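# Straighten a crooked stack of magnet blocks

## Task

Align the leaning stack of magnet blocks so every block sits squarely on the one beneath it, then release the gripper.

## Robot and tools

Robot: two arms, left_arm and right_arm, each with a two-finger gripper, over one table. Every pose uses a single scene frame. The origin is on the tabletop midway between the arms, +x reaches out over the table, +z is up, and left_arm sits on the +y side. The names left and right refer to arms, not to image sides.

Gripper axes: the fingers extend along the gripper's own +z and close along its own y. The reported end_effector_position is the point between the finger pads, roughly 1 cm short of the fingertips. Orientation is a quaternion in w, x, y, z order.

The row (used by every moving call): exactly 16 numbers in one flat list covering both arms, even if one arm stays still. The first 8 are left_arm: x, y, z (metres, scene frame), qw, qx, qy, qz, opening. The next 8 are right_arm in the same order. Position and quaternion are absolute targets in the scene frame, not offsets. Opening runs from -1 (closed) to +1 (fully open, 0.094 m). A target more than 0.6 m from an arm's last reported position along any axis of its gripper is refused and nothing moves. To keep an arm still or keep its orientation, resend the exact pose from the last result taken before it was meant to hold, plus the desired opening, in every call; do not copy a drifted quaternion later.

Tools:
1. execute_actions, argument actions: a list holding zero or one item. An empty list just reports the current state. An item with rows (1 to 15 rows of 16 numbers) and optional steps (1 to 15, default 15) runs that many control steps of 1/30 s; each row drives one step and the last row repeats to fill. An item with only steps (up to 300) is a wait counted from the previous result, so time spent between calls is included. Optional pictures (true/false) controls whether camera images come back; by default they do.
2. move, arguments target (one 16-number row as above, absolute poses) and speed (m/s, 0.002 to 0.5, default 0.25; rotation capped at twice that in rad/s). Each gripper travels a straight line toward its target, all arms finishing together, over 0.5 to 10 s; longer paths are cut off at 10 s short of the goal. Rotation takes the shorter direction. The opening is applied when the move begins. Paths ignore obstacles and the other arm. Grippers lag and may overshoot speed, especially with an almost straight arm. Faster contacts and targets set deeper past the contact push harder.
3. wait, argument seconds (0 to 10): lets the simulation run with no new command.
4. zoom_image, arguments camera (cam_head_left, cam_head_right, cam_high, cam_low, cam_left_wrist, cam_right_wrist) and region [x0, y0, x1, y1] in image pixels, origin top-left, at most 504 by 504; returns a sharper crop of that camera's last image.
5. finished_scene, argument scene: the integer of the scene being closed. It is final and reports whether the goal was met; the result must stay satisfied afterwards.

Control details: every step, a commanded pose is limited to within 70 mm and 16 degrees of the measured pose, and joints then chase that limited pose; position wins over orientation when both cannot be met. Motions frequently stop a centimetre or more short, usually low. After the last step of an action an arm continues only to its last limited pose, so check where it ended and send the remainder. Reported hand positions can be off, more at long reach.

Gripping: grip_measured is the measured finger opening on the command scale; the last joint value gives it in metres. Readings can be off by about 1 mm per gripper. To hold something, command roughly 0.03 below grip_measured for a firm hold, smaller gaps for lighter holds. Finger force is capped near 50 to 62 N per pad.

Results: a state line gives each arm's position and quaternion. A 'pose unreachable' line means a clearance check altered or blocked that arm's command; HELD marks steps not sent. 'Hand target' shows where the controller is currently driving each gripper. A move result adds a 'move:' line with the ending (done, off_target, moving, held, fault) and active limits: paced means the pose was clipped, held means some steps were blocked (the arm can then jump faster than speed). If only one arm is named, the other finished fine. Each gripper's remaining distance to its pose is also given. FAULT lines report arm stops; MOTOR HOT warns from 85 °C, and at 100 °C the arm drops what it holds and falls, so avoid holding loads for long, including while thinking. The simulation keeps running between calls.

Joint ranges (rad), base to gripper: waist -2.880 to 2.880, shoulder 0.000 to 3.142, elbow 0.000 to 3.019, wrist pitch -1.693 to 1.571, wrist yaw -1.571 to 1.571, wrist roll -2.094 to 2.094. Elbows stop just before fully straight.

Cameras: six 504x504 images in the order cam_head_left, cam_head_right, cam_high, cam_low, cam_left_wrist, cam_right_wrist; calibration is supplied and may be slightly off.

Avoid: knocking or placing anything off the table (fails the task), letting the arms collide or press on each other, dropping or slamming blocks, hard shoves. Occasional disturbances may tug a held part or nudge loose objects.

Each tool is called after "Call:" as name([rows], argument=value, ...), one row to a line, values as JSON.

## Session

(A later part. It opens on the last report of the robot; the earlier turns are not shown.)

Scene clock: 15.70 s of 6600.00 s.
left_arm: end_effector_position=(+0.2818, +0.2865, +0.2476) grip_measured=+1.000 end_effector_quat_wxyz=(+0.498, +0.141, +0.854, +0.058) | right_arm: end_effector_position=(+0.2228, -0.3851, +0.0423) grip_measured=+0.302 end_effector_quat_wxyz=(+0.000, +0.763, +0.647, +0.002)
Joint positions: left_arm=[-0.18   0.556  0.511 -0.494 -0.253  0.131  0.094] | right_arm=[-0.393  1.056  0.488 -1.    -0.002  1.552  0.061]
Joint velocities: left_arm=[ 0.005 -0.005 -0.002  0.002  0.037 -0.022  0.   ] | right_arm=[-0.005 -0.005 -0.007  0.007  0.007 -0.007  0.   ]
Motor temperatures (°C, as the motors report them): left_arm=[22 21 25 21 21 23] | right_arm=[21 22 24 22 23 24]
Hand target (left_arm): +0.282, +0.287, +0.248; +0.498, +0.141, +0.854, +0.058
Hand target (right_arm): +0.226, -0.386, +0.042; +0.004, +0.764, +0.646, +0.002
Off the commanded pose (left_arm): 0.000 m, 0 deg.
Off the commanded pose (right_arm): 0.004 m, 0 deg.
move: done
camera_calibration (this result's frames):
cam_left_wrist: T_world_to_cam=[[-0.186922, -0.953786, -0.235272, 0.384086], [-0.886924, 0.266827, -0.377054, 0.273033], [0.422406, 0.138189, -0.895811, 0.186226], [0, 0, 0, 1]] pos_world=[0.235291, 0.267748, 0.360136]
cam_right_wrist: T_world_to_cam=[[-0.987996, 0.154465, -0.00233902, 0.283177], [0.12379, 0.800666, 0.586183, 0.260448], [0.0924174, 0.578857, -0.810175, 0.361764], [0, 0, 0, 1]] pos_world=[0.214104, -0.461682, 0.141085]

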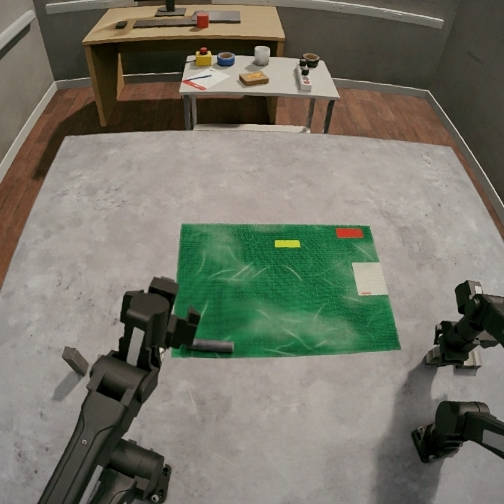

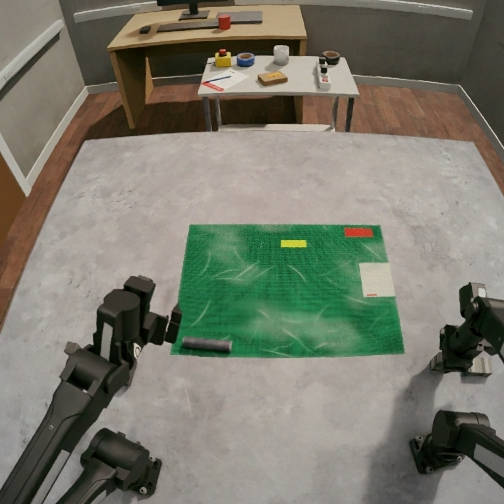

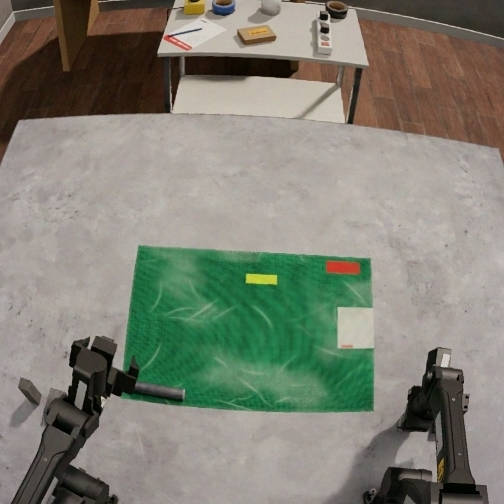

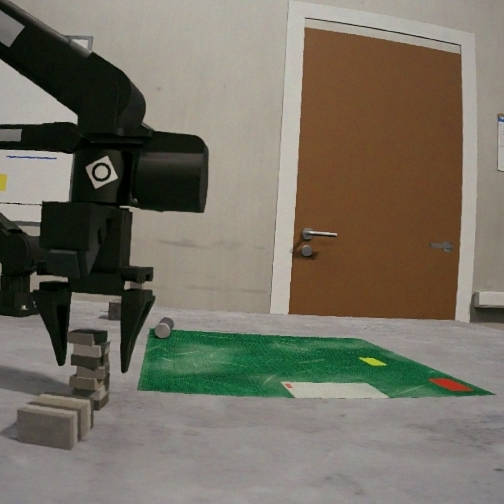

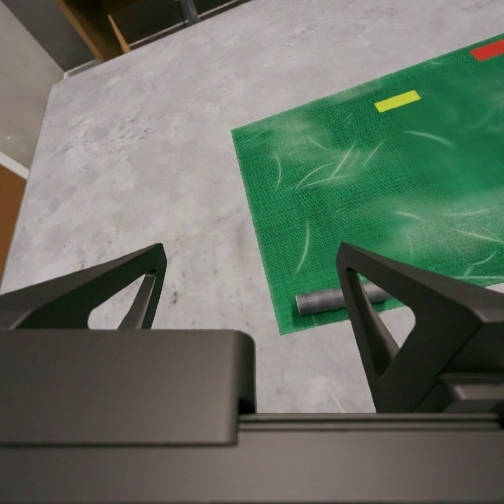

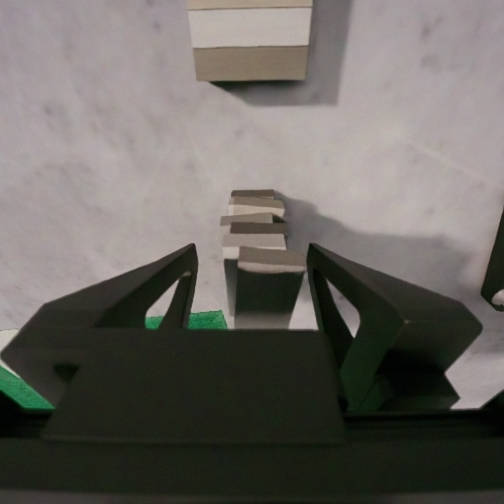

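Centered on the base within ~1 mm. Squeeze, nudging x back slightly.

Call:
execute_actions([
  {"rows":[[0.2818,0.2865,0.2476,0.498,0.141,0.854,0.058,1,0.2255,-0.386,0.041,0.004,0.764,0.646,0.002,0.1],[0.2818,0.2865,0.2476,0.498,0.141,0.854,0.058,1,0.2255,-0.386,0.041,0.004,0.764,0.646,0.002,-0.05],[0.2818,0.2865,0.2476,0.498,0.141,0.854,0.058,1,0.2255,-0.386,0.041,0.004,0.764,0.646,0.002,-0.12],[0.2818,0.2865,0.2476,0.498,0.141,0.854,0.058,1,0.2255,-0.386,0.041,0.004,0.764,0.646,0.002,-0.17],[0.2818,0.2865,0.2476,0.498,0.141,0.854,0.058,1,0.2255,-0.386,0.041,0.004,0.764,0.646,0.002,-0.21],[0.2818,0.2865,0.2476,0.498,0.141,0.854,0.058,1,0.2255,-0.386,0.041,0.004,0.764,0.646,0.002,-0.25],[0.2818,0.2865,0.2476,0.498,0.141,0.854,0.058,1,0.2255,-0.386,0.041,0.004,0.764,0.646,0.002,-0.29],[0.2818,0.2865,0.2476,0.498,0.141,0.854,0.058,1,0.2255,-0.386,0.041,0.004,0.764,0.646,0.002,-0.33],[0.2818,0.2865,0.2476,0.498,0.141,0.854,0.058,1,0.2255,-0.386,0.041,0.004,0.764,0.646,0.002,-0.37],[0.2818,0.2865,0.2476,0.498,0.141,0.854,0.058,1,0.2255,-0.386,0.041,0.004,0.764,0.646,0.002,-0.41],[0.2818,0.2865,0.2476,0.498,0.141,0.854,0.058,1,0.2255,-0.386,0.041,0.004,0.764,0.646,0.002,-0.45],[0.2818,0.2865,0.2476,0.498,0.141,0.854,0.058,1,0.2255,-0.386,0.041,0.004,0.764,0.646,0.002,-0.5]],"steps":15},
], pictures=false)

Call:
execute_actions([
  {"rows":[[0.2818,0.2865,0.2476,0.498,0.141,0.854,0.058,1,0.2255,-0.386,0.041,0.004,0.764,0.646,0.002,-0.1]],"steps":4},
], pictures=false)

Call:
move(target=[0.2818,0.2865,0.2476,0.498,0.141,0.854,0.058,1,0.2255,-0.386,0.013,0.004,0.764,0.646,0.002,-0.1], speed=0.05)

Scene clock: 18.07 s of 6600.00 s.
left_arm: end_effector_position=(+0.2818, +0.2865, +0.2476) grip_measured=+1.000 end_effector_quat_wxyz=(+0.498, +0.141, +0.854, +0.058) | right_arm: end_effector_position=(+0.2230, -0.3853, +0.0413) grip_measured=-0.462 end_effector_quat_wxyz=(+0.002, +0.763, +0.647, +0.003)
Joint positions: left_arm=[-0.18   0.556  0.511 -0.494 -0.253  0.131  0.094] | right_arm=[-0.393  1.056  0.485 -0.993 -0.001  1.552  0.025]
Joint velocities: left_arm=[-0.015 -0.024 -0.017  0.012  0.051 -0.037  0.   ] | right_arm=[-0.024 -0.015 -0.002 -0.017  0.022  0.007 -0.   ]
Motor temperatures (°C, as the motors report them): left_arm=[22 21 25 21 21 23] | right_arm=[21 22 24 22 23 24]
Hand target (left_arm): +0.282, +0.287, +0.248; +0.498, +0.141, +0.854, +0.058
Hand target (right_arm): +0.225, -0.386, +0.041; +0.004, +0.764, +0.646, +0.002
Off the commanded pose (left_arm): 0.000 m, 0 deg.
Off the commanded pose (right_arm): 0.003 m, 0 deg.
Steps of this call (steps 1 to 56: nothing new was sent; steps 57 to 71: all 15 steps of this action). Readings (end_effector_position):
57: left_arm (+0.2818, +0.2865, +0.2476) | right_arm (+0.2229, -0.3851, +0.0423)
58: left_arm (+0.2818, +0.2865, +0.2476) | right_arm (+0.2232, -0.3851, +0.0423)
60: left_arm (+0.2818, +0.2865, +0.2476) | right_arm (+0.2235, -0.3853, +0.0423)
64: left_arm (+0.2818, +0.2865, +0.2476) | right_arm (+0.2226, -0.3852, +0.0417)
71: the state above

Scene clock: 18.20 s of 6600.00 s.
left_arm: end_effector_position=(+0.2818, +0.2865, +0.2476) grip_measured=+1.000 end_effector_quat_wxyz=(+0.498, +0.141, +0.854, +0.058) | right_arm: end_effector_position=(+0.2229, -0.3853, +0.0412) grip_measured=-0.104 end_effector_quat_wxyz=(+0.002, +0.763, +0.647, +0.002)
Joint positions: left_arm=[-0.18   0.556  0.511 -0.494 -0.253  0.131  0.094] | right_arm=[-0.393  1.056  0.484 -0.993 -0.001  1.552  0.042]
Joint velocities: left_arm=[-0.015 -0.015  0.002  0.007 -0.037  0.037  0.   ] | right_arm=[ 0.015 -0.015 -0.007  0.012  0.007  0.007  0.004]
Motor temperatures (°C, as the motors report them): left_arm=[22 21 25 21 21 23] | right_arm=[21 22 24 22 23 24]
Hand target (left_arm): +0.282, +0.287, +0.248; +0.498, +0.141, +0.854, +0.058
Hand target (right_arm): +0.225, -0.386, +0.041; +0.004, +0.764, +0.646, +0.002
Off the commanded pose (left_arm): 0.000 m, 0 deg.
Off the commanded pose (right_arm): 0.003 m, 0 deg.
Steps of this call (steps 1 to 4: all 4 steps of this action). Readings (end_effector_position):
1: left_arm (+0.2818, +0.2865, +0.2476) | right_arm (+0.2230, -0.3853, +0.0413)
2: left_arm (+0.2818, +0.2865, +0.2476) | right_arm (+0.2230, -0.3853, +0.0413)
4: the state above

Scene clock: 19.30 s of 6600.00 s.
left_arm: end_effector_position=(+0.2818, +0.2865, +0.2476) grip_measured=+1.000 end_effector_quat_wxyz=(+0.498, +0.141, +0.854, +0.058) | right_arm: end_effector_position=(+0.2220, -0.3851, +0.0135) grip_measured=-0.102 end_effector_quat_wxyz=(+0.001, +0.763, +0.647, +0.001)
Joint positions: left_arm=[-0.18   0.556  0.511 -0.494 -0.253  0.131  0.094] | right_arm=[-0.393  1.127  0.44  -0.881 -0.001  1.552  0.042]
Joint velocities: left_arm=[-0.005  0.005 -0.007 -0.007 -0.007  0.037  0.   ] | right_arm=[-0.005 -0.005  0.002 -0.012 -0.081 -0.007 -0.   ]
Motor temperatures (°C, as the motors report them): left_arm=[22 21 25 21 21 23] | right_arm=[21 22 24 22 23 24]
Hand target (left_arm): +0.282, +0.287, +0.248; +0.498, +0.141, +0.854, +0.058
Hand target (right_arm): +0.225, -0.386, +0.013; +0.004, +0.764, +0.646, +0.002
Off the commanded pose (left_arm): 0.000 m, 0 deg.
Off the commanded pose (right_arm): 0.004 m, 0 deg.
move: done
camera_calibration (this result's frames):
cam_left_wrist: T_world_to_cam=[[-0.186922, -0.953786, -0.235272, 0.384086], [-0.886924, 0.266827, -0.377054, 0.273033], [0.422406, 0.138189, -0.895811, 0.186226], [0, 0, 0, 1]] pos_world=[0.235291, 0.267748, 0.360136]
cam_right_wrist: T_world_to_cam=[[-0.987997, 0.154466, -0.00154399, 0.282345], [0.124354, 0.801243, 0.585274, 0.277547], [0.0916421, 0.578057, -0.810834, 0.338454], [0, 0, 0, 1]] pos_world=[0.213425, -0.461641, 0.112425]

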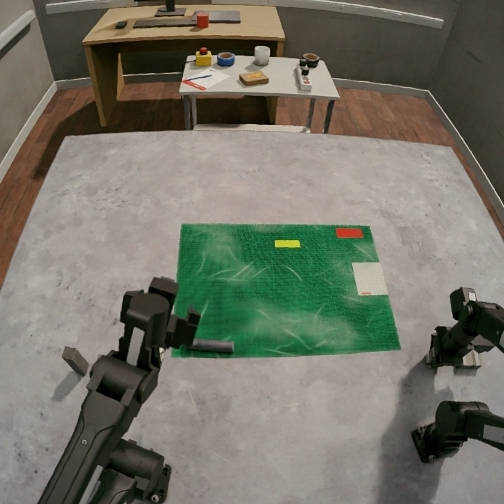

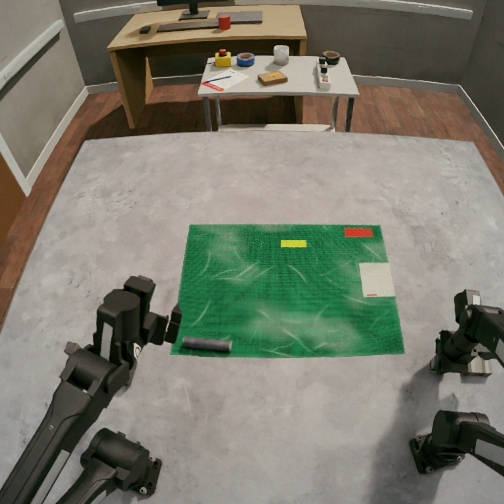

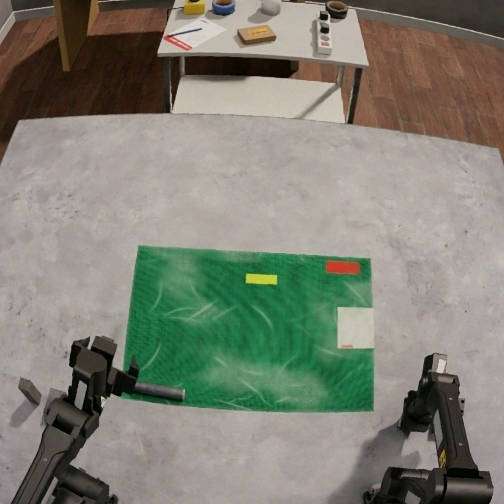

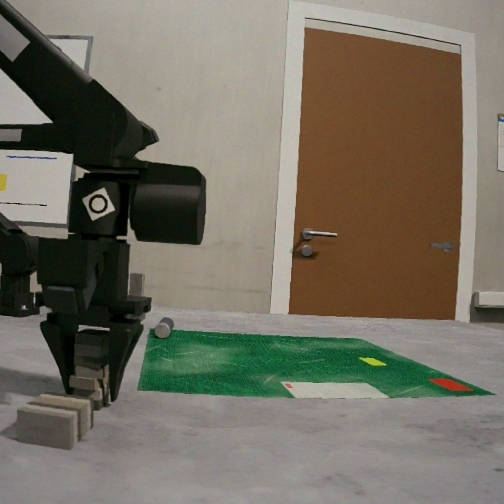

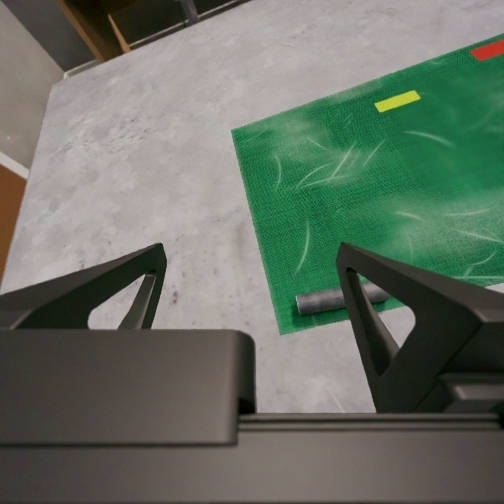

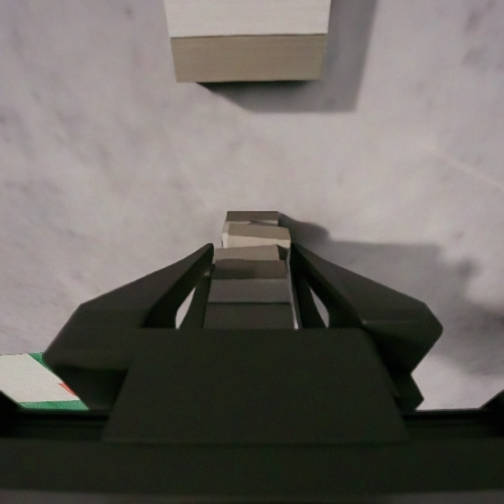

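Call:
execute_actions([
  {"rows":[[0.2818,0.2865,0.2476,0.498,0.141,0.854,0.058,1,0.2255,-0.386,0.013,0.004,0.764,0.646,0.002,-0.17],[0.2818,0.2865,0.2476,0.498,0.141,0.854,0.058,1,0.2255,-0.386,0.013,0.004,0.764,0.646,0.002,-0.22],[0.2818,0.2865,0.2476,0.498,0.141,0.854,0.058,1,0.2255,-0.386,0.013,0.004,0.764,0.646,0.002,-0.26],[0.2818,0.2865,0.2476,0.498,0.141,0.854,0.058,1,0.2255,-0.386,0.013,0.004,0.764,0.646,0.002,-0.30],[0.2818,0.2865,0.2476,0.498,0.141,0.854,0.058,1,0.2255,-0.386,0.013,0.004,0.764,0.646,0.002,-0.34],[0.2818,0.2865,0.2476,0.498,0.141,0.854,0.058,1,0.2255,-0.386,0.013,0.004,0.764,0.646,0.002,-0.38],[0.2818,0.2865,0.2476,0.498,0.141,0.854,0.058,1,0.2255,-0.386,0.013,0.004,0.764,0.646,0.002,-0.42],[0.2818,0.2865,0.2476,0.498,0.141,0.854,0.058,1,0.2255,-0.386,0.013,0.004,0.764,0.646,0.002,-0.46],[0.2818,0.2865,0.2476,0.498,0.141,0.854,0.058,1,0.2255,-0.386,0.013,0.004,0.764,0.646,0.002,-0.51]],"steps":15},
], pictures=false)

Call:
execute_actions([
  {"rows":[[0.2818,0.2865,0.2476,0.498,0.141,0.854,0.058,1,0.2255,-0.386,0.013,0.004,0.764,0.646,0.002,0.8]],"steps":7},
], pictures=false)

Call:
move(target=[0.2818,0.2865,0.2476,0.498,0.141,0.854,0.058,1,0.240,-0.388,0.085,0.004,0.764,0.646,0.002,0.8], speed=0.13)

Call:
move(target=[0.2818,0.2865,0.2476,0.498,0.141,0.854,0.058,1,0.226,-0.386,0.042,0.005,0.083,0.996,0,0.65], speed=0.45)

Scene clock: 21.83 s of 6600.00 s.
left_arm: end_effector_position=(+0.2818, +0.2865, +0.2476) grip_measured=+1.000 end_effector_quat_wxyz=(+0.498, +0.141, +0.854, +0.058) | right_arm: end_effector_position=(+0.2221, -0.3853, +0.0133) grip_measured=-0.464 end_effector_quat_wxyz=(+0.001, +0.763, +0.647, +0.001)
Joint positions: left_arm=[-0.18   0.556  0.511 -0.494 -0.253  0.131  0.094] | right_arm=[-0.393  1.127  0.439 -0.879 -0.     1.552  0.025]
Joint velocities: left_arm=[-0.005 -0.015 -0.022  0.002  0.022 -0.022  0.   ] | right_arm=[-0.005 -0.024 -0.002  0.007 -0.051 -0.066 -0.   ]
Motor temperatures (°C, as the motors report them): left_arm=[22 21 25 21 21 23] | right_arm=[21 22 24 22 23 24]
Hand target (left_arm): +0.282, +0.287, +0.248; +0.498, +0.141, +0.854, +0.058
Hand target (right_arm): +0.225, -0.386, +0.013; +0.004, +0.764, +0.646, +0.002
Off the commanded pose (left_arm): 0.000 m, 0 deg.
Off the commanded pose (right_arm): 0.003 m, 0 deg.
Steps of this call (steps 1 to 61: nothing new was sent; steps 62 to 76: all 15 steps of this action). Readings (end_effector_position):
62: left_arm (+0.2818, +0.2865, +0.2476) | right_arm (+0.2221, -0.3851, +0.0135)
63: left_arm (+0.2818, +0.2865, +0.2476) | right_arm (+0.2222, -0.3851, +0.0135)
65: left_arm (+0.2818, +0.2865, +0.2476) | right_arm (+0.2224, -0.3852, +0.0135)
69: left_arm (+0.2818, +0.2865, +0.2476) | right_arm (+0.2220, -0.3853, +0.0133)
76: the state above

Scene clock: 22.07 s of 6600.00 s.
left_arm: end_effector_position=(+0.2818, +0.2865, +0.2476) grip_measured=+1.000 end_effector_quat_wxyz=(+0.498, +0.141, +0.854, +0.058) | right_arm: end_effector_position=(+0.2224, -0.3854, +0.0133) grip_measured=+0.796 end_effector_quat_wxyz=(+0.002, +0.763, +0.647, +0.001)
Joint positions: left_arm=[-0.18   0.556  0.511 -0.494 -0.253  0.131  0.094] | right_arm=[-0.393  1.127  0.439 -0.878 -0.     1.552  0.084]
Joint velocities: left_arm=[-0.015  0.015 -0.017 -0.007 -0.037  0.022  0.   ] | right_arm=[-0.005 -0.005 -0.007  0.007  0.051  0.081  0.004]
Motor temperatures (°C, as the motors report them): left_arm=[22 21 25 21 21 23] | right_arm=[21 22 24 22 23 24]
Hand target (left_arm): +0.282, +0.287, +0.248; +0.498, +0.141, +0.854, +0.058
Hand target (right_arm): +0.225, -0.386, +0.013; +0.004, +0.764, +0.646, +0.002
Off the commanded pose (left_arm): 0.000 m, 0 deg.
Off the commanded pose (right_arm): 0.003 m, 0 deg.
Steps of this call (steps 1 to 7: all 7 steps of this action). Readings (end_effector_position):
1: left_arm (+0.2818, +0.2865, +0.2476) | right_arm (+0.2222, -0.3854, +0.0133)
2: left_arm (+0.2818, +0.2865, +0.2476) | right_arm (+0.2224, -0.3854, +0.0133)
4: left_arm (+0.2818, +0.2865, +0.2476) | right_arm (+0.2224, -0.3854, +0.0133)
7: the state above

Scene clock: 23.23 s of 6600.00 s.
left_arm: end_effector_position=(+0.2818, +0.2865, +0.2476) grip_measured=+1.000 end_effector_quat_wxyz=(+0.498, +0.141, +0.854, +0.058) | right_arm: end_effector_position=(+0.2243, -0.3857, +0.0681) grip_measured=+0.798 end_effector_quat_wxyz=(-0.013, +0.763, +0.647, -0.011)
Joint positions: left_arm=[-0.18   0.556  0.511 -0.494 -0.253  0.131  0.094] | right_arm=[-0.393  1.041  0.557 -1.12  -0.     1.552  0.084]
Joint velocities: left_arm=[-0.005  0.005  0.007 -0.002  0.022  0.007  0.   ] | right_arm=[-0.015  0.005 -0.007 -0.022 -0.037  0.022 -0.001]
Motor temperatures (°C, as the motors report them): left_arm=[22 21 25 21 21 23] | right_arm=[21 22 25 22 23 24]
Hand target (left_arm): +0.282, +0.287, +0.248; +0.498, +0.141, +0.854, +0.058
Hand target (right_arm): +0.240, -0.388, +0.084; +0.004, +0.764, +0.646, +0.002
Off the commanded pose (left_arm): 0.000 m, 0 deg.
Off the commanded pose (right_arm): 0.023 m, 2 deg.
move: off_target (right_arm)
camera_calibration (this result's frames):
cam_left_wrist: T_world_to_cam=[[-0.186922, -0.953786, -0.235272, 0.384086], [-0.886924, 0.266827, -0.377054, 0.273033], [0.422406, 0.138189, -0.895811, 0.186226], [0, 0, 0, 1]] pos_world=[0.235291, 0.267748, 0.360136]
cam_right_wrist: T_world_to_cam=[[-0.987418, 0.154359, 0.034326, 0.282188], [0.145091, 0.798077, 0.584826, 0.24], [0.0628786, 0.582448, -0.810432, 0.390948], [0, 0, 0, 1]] pos_world=[0.219234, -0.462804, 0.166792]

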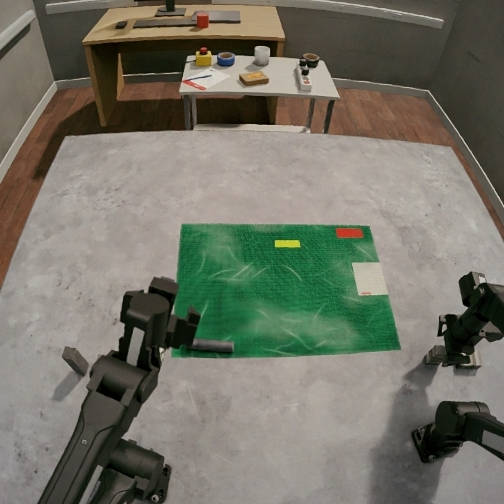

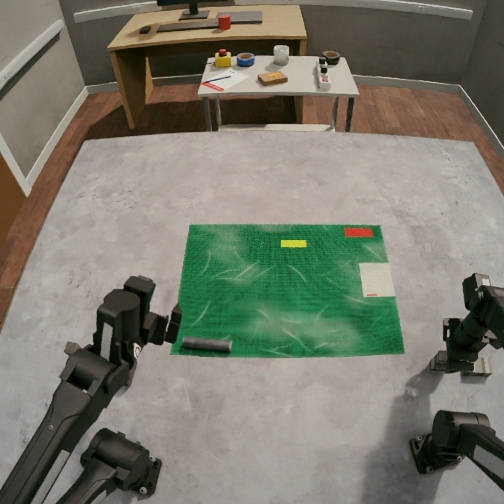

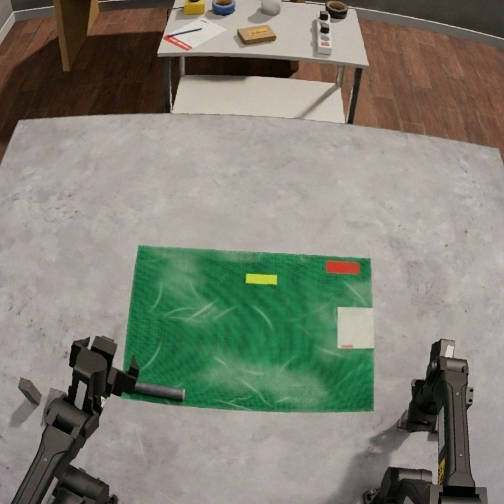

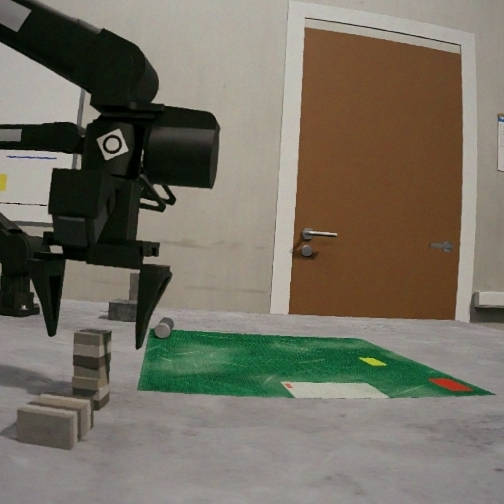

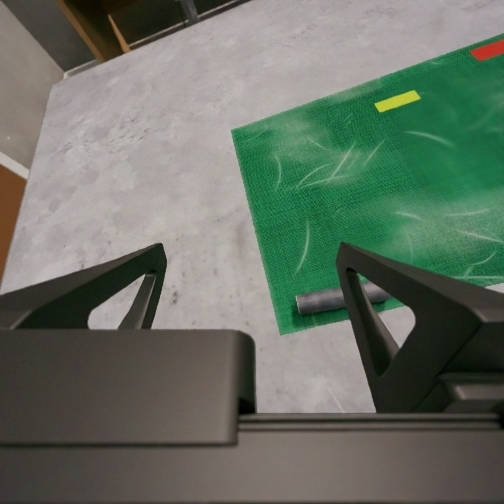

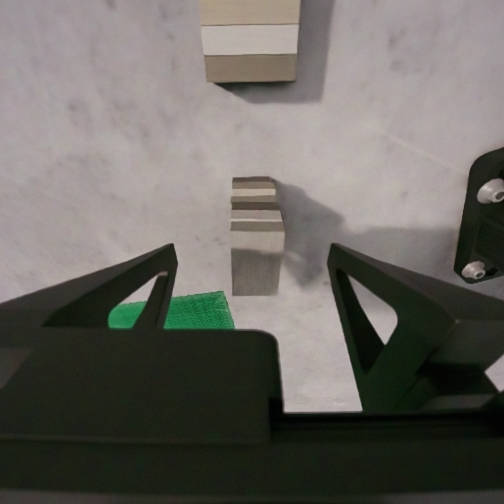

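Scene clock: 25.70 s of 6600.00 s.
left_arm: end_effector_position=(+0.2818, +0.2865, +0.2476) grip_measured=+1.000 end_effector_quat_wxyz=(+0.498, +0.141, +0.854, +0.058) | right_arm: end_effector_position=(+0.2227, -0.3850, +0.0429) grip_measured=+0.652 end_effector_quat_wxyz=(+0.003, +0.087, +0.996, -0.001)
Joint positions: left_arm=[-0.18   0.556  0.511 -0.494 -0.253  0.131  0.094] | right_arm=[-0.389  1.052  0.487 -1.     0.002 -0.006  0.078]
Joint velocities: left_arm=[-0.005  0.005 -0.002 -0.012  0.051  0.051  0.   ] | right_arm=[-0.015 -0.015  0.007 -0.002  0.007 -0.022 -0.   ]
Motor temperatures (°C, as the motors report them): left_arm=[22 21 26 21 21 23] | right_arm=[21 22 25 22 23 24]
Hand target (left_arm): +0.282, +0.287, +0.248; +0.498, +0.141, +0.854, +0.058
Hand target (right_arm): +0.226, -0.386, +0.042; +0.005, +0.083, +0.997, +0.000
Off the commanded pose (left_arm): 0.000 m, 0 deg.
Off the commanded pose (right_arm): 0.004 m, 0 deg.
move: done
camera_calibration (this result's frames):
cam_left_wrist: T_world_to_cam=[[-0.186922, -0.953786, -0.235272, 0.384086], [-0.886924, 0.266827, -0.377054, 0.273033], [0.422406, 0.138189, -0.895811, 0.186226], [0, 0, 0, 1]] pos_world=[0.235291, 0.267748, 0.360136]
cam_right_wrist: T_world_to_cam=[[-0.163405, -0.986554, 0.0031495, -0.340046], [-0.803744, 0.134976, 0.579463, 0.210634], [-0.572097, 0.092156, -0.814992, 0.323015], [0, 0, 0, 1]] pos_world=[0.298526, -0.393672, 0.142271]

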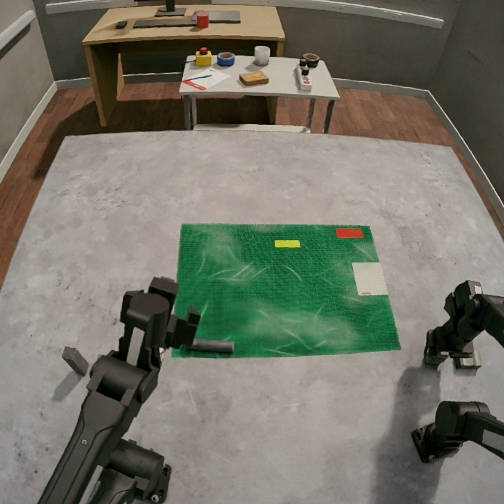

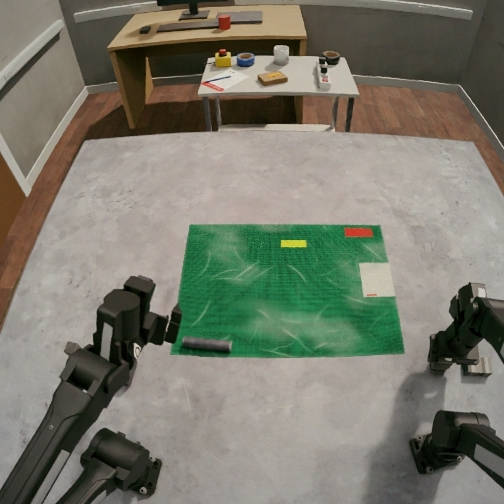

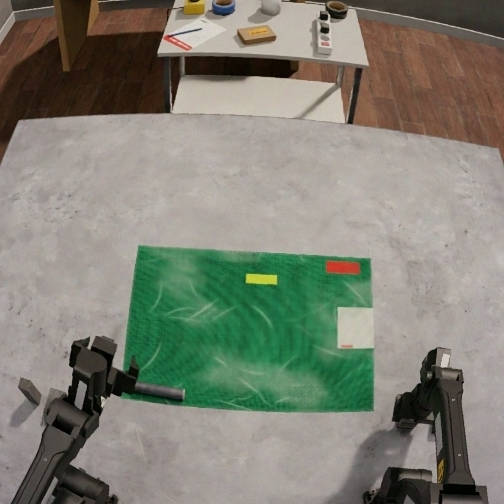

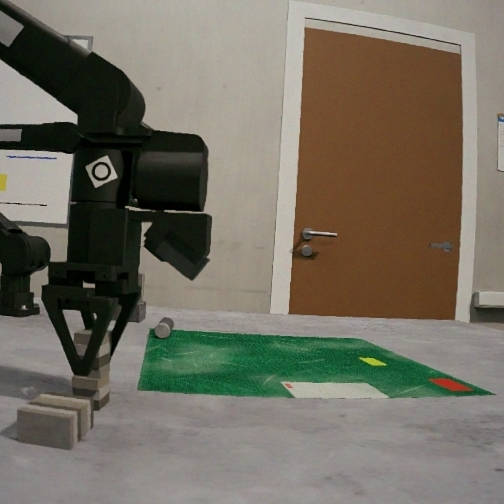

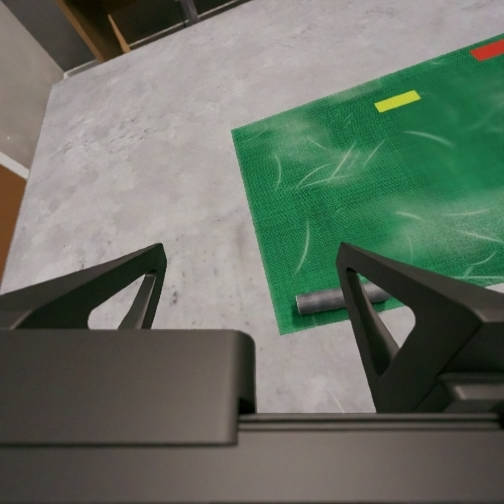

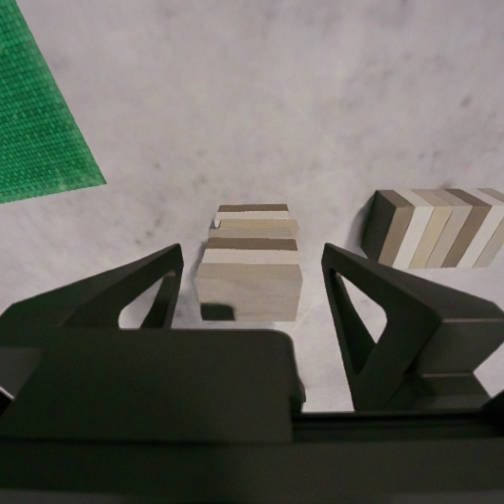

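Call:
execute_actions([
  {"rows":[[0.2818,0.2865,0.2476,0.498,0.141,0.854,0.058,1,0.226,-0.386,0.041,0.005,0.079,0.9968,0,0.4],[0.2818,0.2865,0.2476,0.498,0.141,0.854,0.058,1,0.226,-0.386,0.041,0.005,0.079,0.9968,0,0.25],[0.2818,0.2865,0.2476,0.498,0.141,0.854,0.058,1,0.226,-0.386,0.041,0.005,0.079,0.9968,0,0.12],[0.2818,0.2865,0.2476,0.498,0.141,0.854,0.058,1,0.226,-0.386,0.041,0.005,0.079,0.9968,0,0.05],[0.2818,0.2865,0.2476,0.498,0.141,0.854,0.058,1,0.226,-0.386,0.041,0.005,0.079,0.9968,0,0.0],[0.2818,0.2865,0.2476,0.498,0.141,0.854,0.058,1,0.226,-0.386,0.041,0.005,0.079,0.9968,0,-0.03],[0.2818,0.2865,0.2476,0.498,0.141,0.854,0.058,1,0.226,-0.386,0.041,0.005,0.079,0.9968,0,-0.06],[0.2818,0.2865,0.2476,0.498,0.141,0.854,0.058,1,0.226,-0.386,0.041,0.005,0.079,0.9968,0,-0.09],[0.2818,0.2865,0.2476,0.498,0.141,0.854,0.058,1,0.226,-0.386,0.041,0.005,0.079,0.9968,0,-0.12],[0.2818,0.2865,0.2476,0.498,0.141,0.854,0.058,1,0.226,-0.386,0.041,0.005,0.079,0.9968,0,-0.15],[0.2818,0.2865,0.2476,0.498,0.141,0.854,0.058,1,0.226,-0.386,0.041,0.005,0.079,0.9968,0,-0.18]],"steps":15},
], pictures=false)

Call:
execute_actions([
  {"rows":[[0.2818,0.2865,0.2476,0.498,0.141,0.854,0.058,1,0.226,-0.386,0.041,0.005,0.079,0.9968,0,0.2]],"steps":4},
], pictures=false)

Call:
move(target=[0.2818,0.2865,0.2476,0.498,0.141,0.854,0.058,1,0.226,-0.386,0.013,0.005,0.079,0.9968,0,0.2], speed=0.05)

Call:
execute_actions([
  {"rows":[[0.2818,0.2865,0.2476,0.498,0.141,0.854,0.058,1,0.226,-0.386,0.013,0.005,0.079,0.9968,0,0.13],[0.2818,0.2865,0.2476,0.498,0.141,0.854,0.058,1,0.226,-0.386,0.013,0.005,0.079,0.9968,0,0.09],[0.2818,0.2865,0.2476,0.498,0.141,0.854,0.058,1,0.226,-0.386,0.013,0.005,0.079,0.9968,0,0.05],[0.2818,0.2865,0.2476,0.498,0.141,0.854,0.058,1,0.226,-0.386,0.013,0.005,0.079,0.9968,0,0.01],[0.2818,0.2865,0.2476,0.498,0.141,0.854,0.058,1,0.226,-0.386,0.013,0.005,0.079,0.9968,0,-0.03],[0.2818,0.2865,0.2476,0.498,0.141,0.854,0.058,1,0.226,-0.386,0.013,0.005,0.079,0.9968,0,-0.06],[0.2818,0.2865,0.2476,0.498,0.141,0.854,0.058,1,0.226,-0.386,0.013,0.005,0.079,0.9968,0,-0.09],[0.2818,0.2865,0.2476,0.498,0.141,0.854,0.058,1,0.226,-0.386,0.013,0.005,0.079,0.9968,0,-0.12],[0.2818,0.2865,0.2476,0.498,0.141,0.854,0.058,1,0.226,-0.386,0.013,0.005,0.079,0.9968,0,-0.15],[0.2818,0.2865,0.2476,0.498,0.141,0.854,0.058,1,0.226,-0.386,0.013,0.005,0.079,0.9968,0,-0.18]],"steps":15},
], pictures=false)

Call:
execute_actions([
  {"rows":[[0.2818,0.2865,0.2476,0.498,0.141,0.854,0.058,1,0.226,-0.386,0.013,0.005,0.079,0.9968,0,0.6]],"steps":6},
], pictures=false)

Call:
move(target=[0.2818,0.2865,0.2476,0.498,0.141,0.854,0.058,1,0.241,-0.388,0.118,0.005,0.079,0.9968,0,0.6], speed=0.14)

Call:
zoom_image(camera="cam_low", region=[40,310,150,420])

Call:
zoom_image(camera="cam_right_wrist", region=[190,140,320,270])

Scene clock: 29.47 s of 6600.00 s.
left_arm: end_effector_position=(+0.2818, +0.2865, +0.2476) grip_measured=+1.000 end_effector_quat_wxyz=(+0.498, +0.141, +0.854, +0.058) | right_arm: end_effector_position=(+0.2237, -0.3846, +0.0420) grip_measured=-0.095 end_effector_quat_wxyz=(+0.003, +0.082, +0.997, +0.000)
Joint positions: left_arm=[-0.18   0.556  0.511 -0.494 -0.253  0.131  0.094] | right_arm=[-0.389  1.056  0.487 -0.995 -0.001 -0.016  0.043]
Joint velocities: left_arm=[ 0.005  0.005 -0.007  0.002  0.022 -0.007  0.   ] | right_arm=[-0.005  0.005 -0.002 -0.002  0.007  0.066 -0.   ]
Motor temperatures (°C, as the motors report them): left_arm=[22 21 26 21 21 23] | right_arm=[21 22 25 22 23 24]
Hand target (left_arm): +0.282, +0.287, +0.248; +0.498, +0.141, +0.854, +0.058
Hand target (right_arm): +0.226, -0.386, +0.041; +0.005, +0.079, +0.997, -0.000
Off the commanded pose (left_arm): 0.000 m, 0 deg.
Off the commanded pose (right_arm): 0.003 m, 0 deg.
Steps of this call (steps 1 to 90: nothing new was sent; then 0.27 s passed at rest; steps 91 to 105: all 15 steps of this action). Readings (end_effector_position):
91: left_arm (+0.2818, +0.2865, +0.2476) | right_arm (+0.2228, -0.3850, +0.0428)
92: left_arm (+0.2818, +0.2865, +0.2476) | right_arm (+0.2232, -0.3851, +0.0426)
94: left_arm (+0.2818, +0.2865, +0.2476) | right_arm (+0.2234, -0.3851, +0.0423)
98: left_arm (+0.2818, +0.2865, +0.2476) | right_arm (+0.2236, -0.3846, +0.0420)
105: the state above

Scene clock: 29.60 s of 6600.00 s.
left_arm: end_effector_position=(+0.2818, +0.2865, +0.2476) grip_measured=+1.000 end_effector_quat_wxyz=(+0.498, +0.141, +0.854, +0.058) | right_arm: end_effector_position=(+0.2235, -0.3845, +0.0417) grip_measured=+0.196 end_effector_quat_wxyz=(+0.003, +0.081, +0.997, +0.000)
Joint positions: left_arm=[-0.18   0.556  0.511 -0.494 -0.253  0.131  0.094] | right_arm=[-0.389  1.056  0.486 -0.995 -0.001 -0.016  0.056]
Joint velocities: left_arm=[-0.015 -0.005  0.002  0.002 -0.022 -0.037  0.   ] | right_arm=[ 0.005 -0.005 -0.017 -0.017 -0.051 -0.007  0.004]
Motor temperatures (°C, as the motors report them): left_arm=[22 21 26 21 21 23] | right_arm=[21 22 25 22 23 24]
Hand target (left_arm): +0.282, +0.287, +0.248; +0.498, +0.141, +0.854, +0.058
Hand target (right_arm): +0.226, -0.386, +0.041; +0.005, +0.079, +0.997, +0.000
Off the commanded pose (left_arm): 0.000 m, 0 deg.
Off the commanded pose (right_arm): 0.003 m, 0 deg.
Steps of this call (steps 1 to 4: all 4 steps of this action). Readings (end_effector_position):
1: left_arm (+0.2818, +0.2865, +0.2476) | right_arm (+0.2237, -0.3846, +0.0420)
2: left_arm (+0.2818, +0.2865, +0.2476) | right_arm (+0.2238, -0.3846, +0.0420)
4: the state above

Scene clock: 30.70 s of 6600.00 s.
left_arm: end_effector_position=(+0.2818, +0.2865, +0.2476) grip_measured=+1.000 end_effector_quat_wxyz=(+0.498, +0.141, +0.854, +0.058) | right_arm: end_effector_position=(+0.2225, -0.3844, +0.0135) grip_measured=+0.198 end_effector_quat_wxyz=(+0.002, +0.081, +0.997, +0.000)
Joint positions: left_arm=[-0.18   0.556  0.511 -0.494 -0.253  0.131  0.094] | right_arm=[-0.389  1.128  0.44  -0.88  -0.001 -0.017  0.056]
Joint velocities: left_arm=[-0.005 -0.005  0.002 -0.007 -0.007  0.022  0.   ] | right_arm=[-0.015 -0.005 -0.007  0.012 -0.022  0.007  0.   ]
Motor temperatures (°C, as the motors report them): left_arm=[22 21 26 21 21 23] | right_arm=[21 22 25 22 23 24]
Hand target (left_arm): +0.282, +0.287, +0.248; +0.498, +0.141, +0.854, +0.058
Hand target (right_arm): +0.226, -0.386, +0.013; +0.005, +0.079, +0.997, -0.000
Off the commanded pose (left_arm): 0.000 m, 0 deg.
Off the commanded pose (right_arm): 0.004 m, 0 deg.
move: done
camera_calibration (this result's frames):
cam_left_wrist: T_world_to_cam=[[-0.186922, -0.953786, -0.235272, 0.384086], [-0.886924, 0.266827, -0.377054, 0.273033], [0.422406, 0.138189, -0.895811, 0.186226], [0, 0, 0, 1]] pos_world=[0.235291, 0.267748, 0.360136]
cam_right_wrist: T_world_to_cam=[[-0.15284, -0.988251, -0.000297667, -0.342316], [-0.803733, 0.124127, 0.581898, 0.223196], [-0.575024, 0.0891763, -0.813262, 0.298408], [0, 0, 0, 1]] pos_world=[0.298663, -0.392609, 0.112705]

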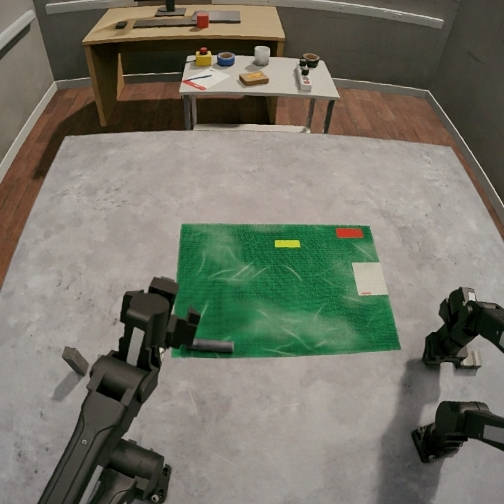

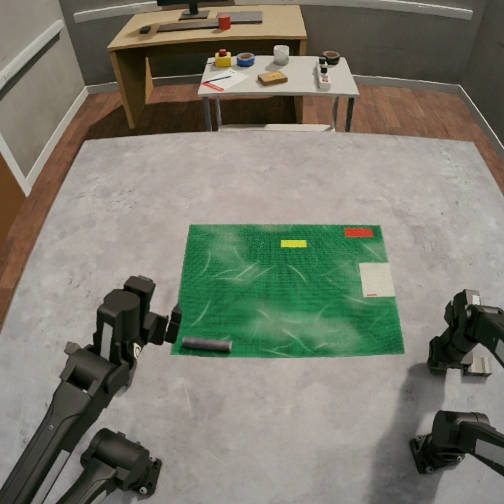

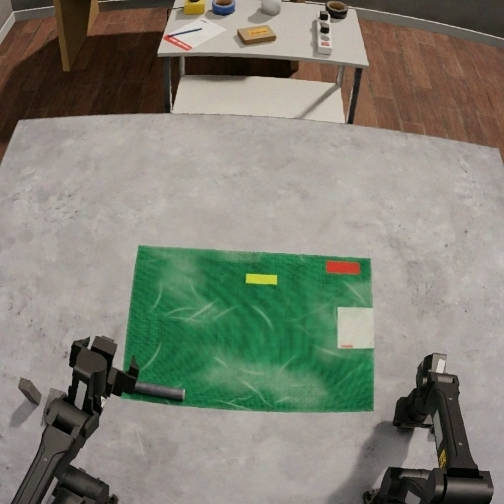

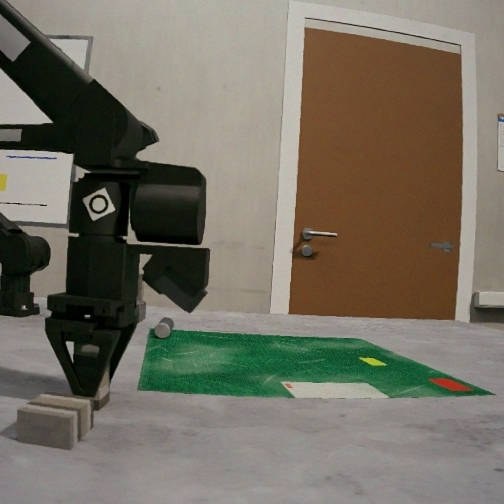

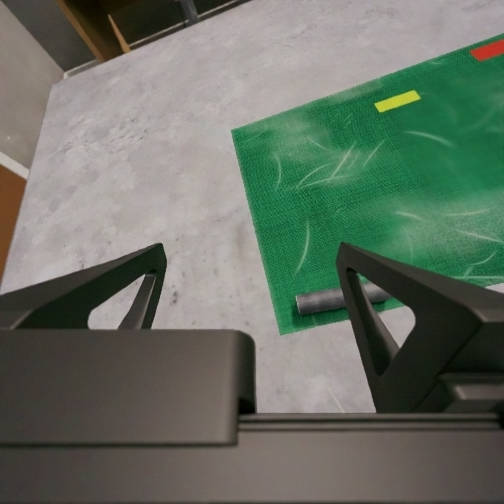

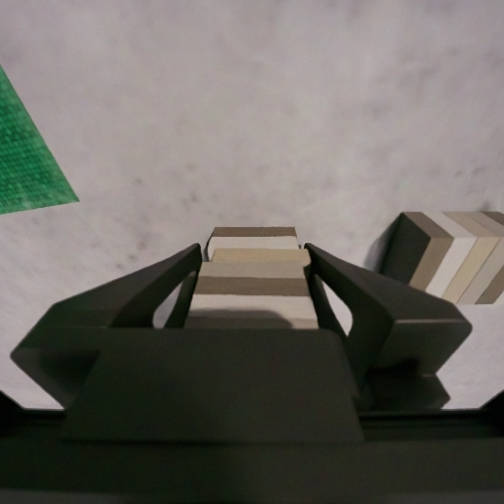

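Scene clock: 31.20 s of 6600.00 s.
left_arm: end_effector_position=(+0.2818, +0.2865, +0.2476) grip_measured=+1.000 end_effector_quat_wxyz=(+0.498, +0.141, +0.854, +0.058) | right_arm: end_effector_position=(+0.2229, -0.3853, +0.0134) grip_measured=-0.096 end_effector_quat_wxyz=(+0.002, +0.081, +0.997, -0.002)
Joint positions: left_arm=[-0.18   0.556  0.511 -0.494 -0.253  0.131  0.094] | right_arm=[-0.389  1.129  0.44  -0.877  0.003 -0.018  0.042]
Joint velocities: left_arm=[-0.005  0.005  0.002  0.002  0.007 -0.007  0.   ] | right_arm=[-0.015  0.005 -0.002 -0.007 -0.022  0.007 -0.   ]
Motor temperatures (°C, as the motors report them): left_arm=[22 21 26 21 21 23] | right_arm=[21 22 25 22 23 24]
Hand target (left_arm): +0.282, +0.287, +0.248; +0.498, +0.141, +0.854, +0.058
Hand target (right_arm): +0.226, -0.386, +0.013; +0.005, +0.079, +0.997, -0.000
Off the commanded pose (left_arm): 0.000 m, 0 deg.
Off the commanded pose (right_arm): 0.003 m, 0 deg.
Steps of this call (steps 1 to 15: all 15 steps of this action). Readings (end_effector_position):
1: left_arm (+0.2818, +0.2865, +0.2476) | right_arm (+0.2226, -0.3844, +0.0135)
2: left_arm (+0.2818, +0.2865, +0.2476) | right_arm (+0.2227, -0.3844, +0.0135)
4: left_arm (+0.2818, +0.2865, +0.2476) | right_arm (+0.2229, -0.3848, +0.0134)
8: left_arm (+0.2818, +0.2865, +0.2476) | right_arm (+0.2230, -0.3853, +0.0134)
15: the state above

Scene clock: 31.40 s of 6600.00 s.
left_arm: end_effector_position=(+0.2818, +0.2865, +0.2476) grip_measured=+1.000 end_effector_quat_wxyz=(+0.498, +0.141, +0.854, +0.058) | right_arm: end_effector_position=(+0.2230, -0.3852, +0.0134) grip_measured=+0.597 end_effector_quat_wxyz=(+0.003, +0.081, +0.997, -0.002)
Joint positions: left_arm=[-0.18   0.556  0.511 -0.494 -0.253  0.131  0.094] | right_arm=[-0.389  1.129  0.44  -0.877  0.003 -0.018  0.075]
Joint velocities: left_arm=[-0.005 -0.015 -0.002 -0.002  0.007  0.007  0.   ] | right_arm=[ 0.005 -0.005 -0.022 -0.002 -0.007  0.022  0.   ]
Motor temperatures (°C, as the motors report them): left_arm=[22 21 26 21 21 23] | right_arm=[21 22 25 22 23 24]
Hand target (left_arm): +0.282, +0.287, +0.248; +0.498, +0.141, +0.854, +0.058
Hand target (right_arm): +0.226, -0.386, +0.013; +0.005, +0.079, +0.997, +0.000
Off the commanded pose (left_arm): 0.000 m, 0 deg.
Off the commanded pose (right_arm): 0.003 m, 0 deg.
Steps of this call (steps 1 to 6: all 6 steps of this action). Readings (end_effector_position):
1: left_arm (+0.2818, +0.2865, +0.2476) | right_arm (+0.2230, -0.3853, +0.0134)
2: left_arm (+0.2818, +0.2865, +0.2476) | right_arm (+0.2230, -0.3852, +0.0134)
4: left_arm (+0.2818, +0.2865, +0.2476) | right_arm (+0.2230, -0.3852, +0.0134)
6: the state above

Scene clock: 32.77 s of 6600.00 s.
left_arm: end_effector_position=(+0.2818, +0.2865, +0.2476) grip_measured=+1.000 end_effector_quat_wxyz=(+0.498, +0.141, +0.854, +0.058) | right_arm: end_effector_position=(+0.2258, -0.3857, +0.0986) grip_measured=+0.598 end_effector_quat_wxyz=(-0.019, +0.081, +0.997, +0.000)
Joint positions: left_arm=[-0.18   0.556  0.511 -0.494 -0.253  0.131  0.094] | right_arm=[-0.389  1.001  0.621 -1.228  0.003 -0.018  0.075]
Joint velocities: left_arm=[ 0.005 -0.015 -0.022 -0.017 -0.037  0.007  0.   ] | right_arm=[-0.005  0.005 -0.002 -0.017 -0.066 -0.022  0.   ]
Motor temperatures (°C, as the motors report them): left_arm=[22 21 26 21 21 23] | right_arm=[21 22 25 22 23 24]
Hand target (left_arm): +0.282, +0.287, +0.248; +0.498, +0.141, +0.854, +0.058
Hand target (right_arm): +0.242, -0.388, +0.117; +0.005, +0.079, +0.997, -0.000
Off the commanded pose (left_arm): 0.000 m, 0 deg.
Off the commanded pose (right_arm): 0.025 m, 3 deg.
move: off_target (right_arm)
camera_calibration (this result's frames):
cam_left_wrist: T_world_to_cam=[[-0.186922, -0.953786, -0.235272, 0.384086], [-0.886924, 0.266827, -0.377054, 0.273033], [0.422406, 0.138189, -0.895811, 0.186226], [0, 0, 0, 1]] pos_world=[0.235291, 0.267748, 0.360136]
cam_right_wrist: T_world_to_cam=[[-0.152356, -0.988323, 0.00243885, -0.343527], [-0.779812, 0.121728, 0.614065, 0.166969], [-0.607191, 0.0916543, -0.789252, 0.375474], [0, 0, 0, 1]] pos_world=[0.305851, -0.394254, 0.194652]

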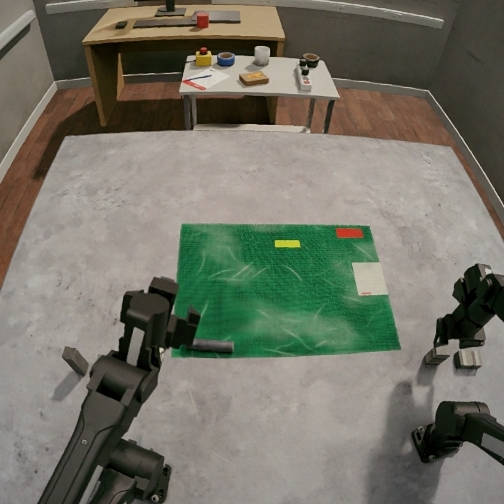

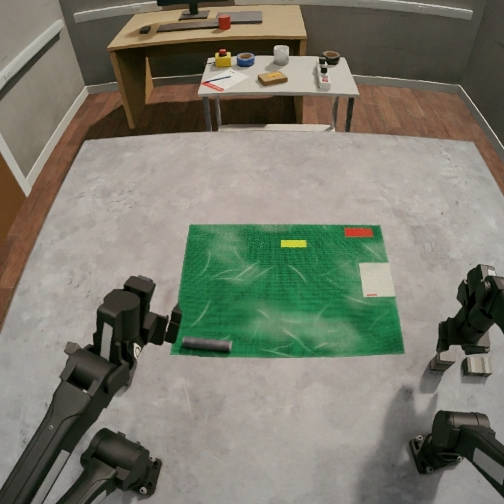

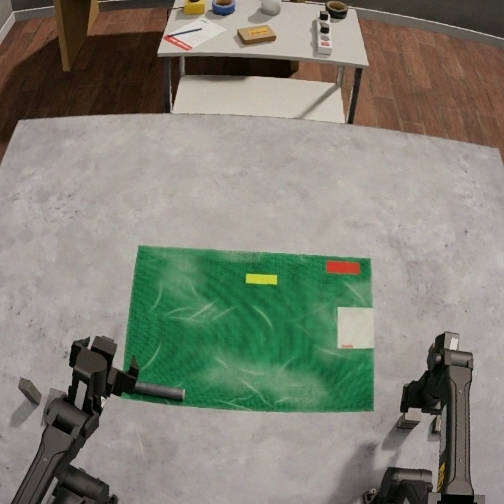

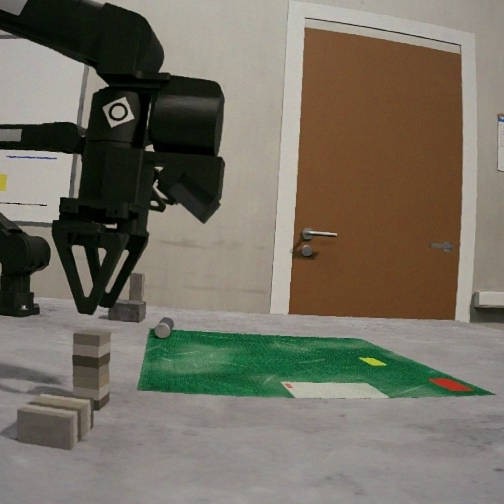

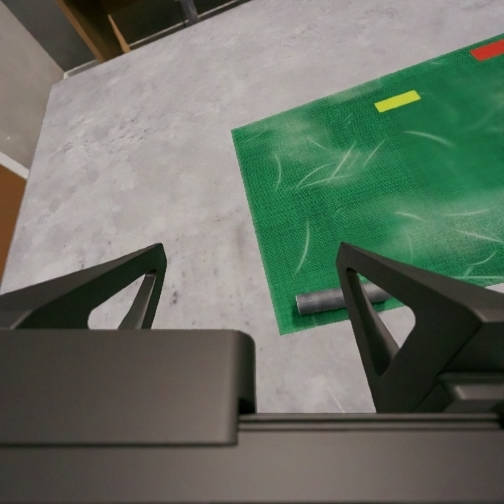

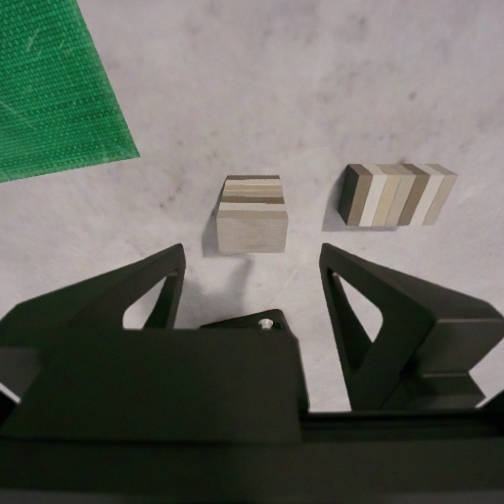

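Region (40, 310, 150, 420) of cam_low's 504x504 image, scaled by 4.582, with more detail than that image has.

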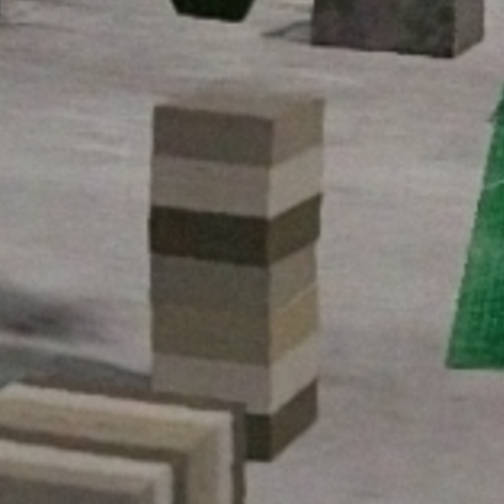

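Region (190, 140, 320, 270) of cam_right_wrist's 504x504 image, scaled by 3.877, with more detail than that image has.

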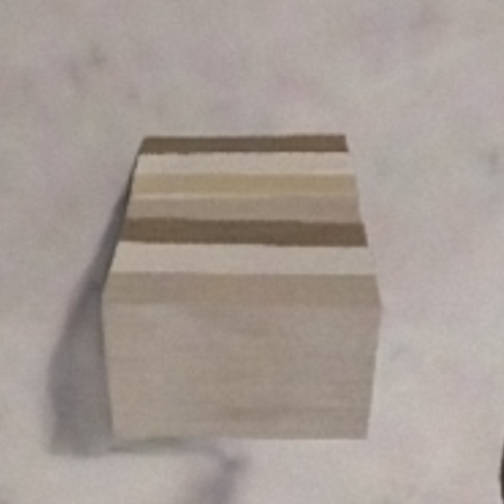

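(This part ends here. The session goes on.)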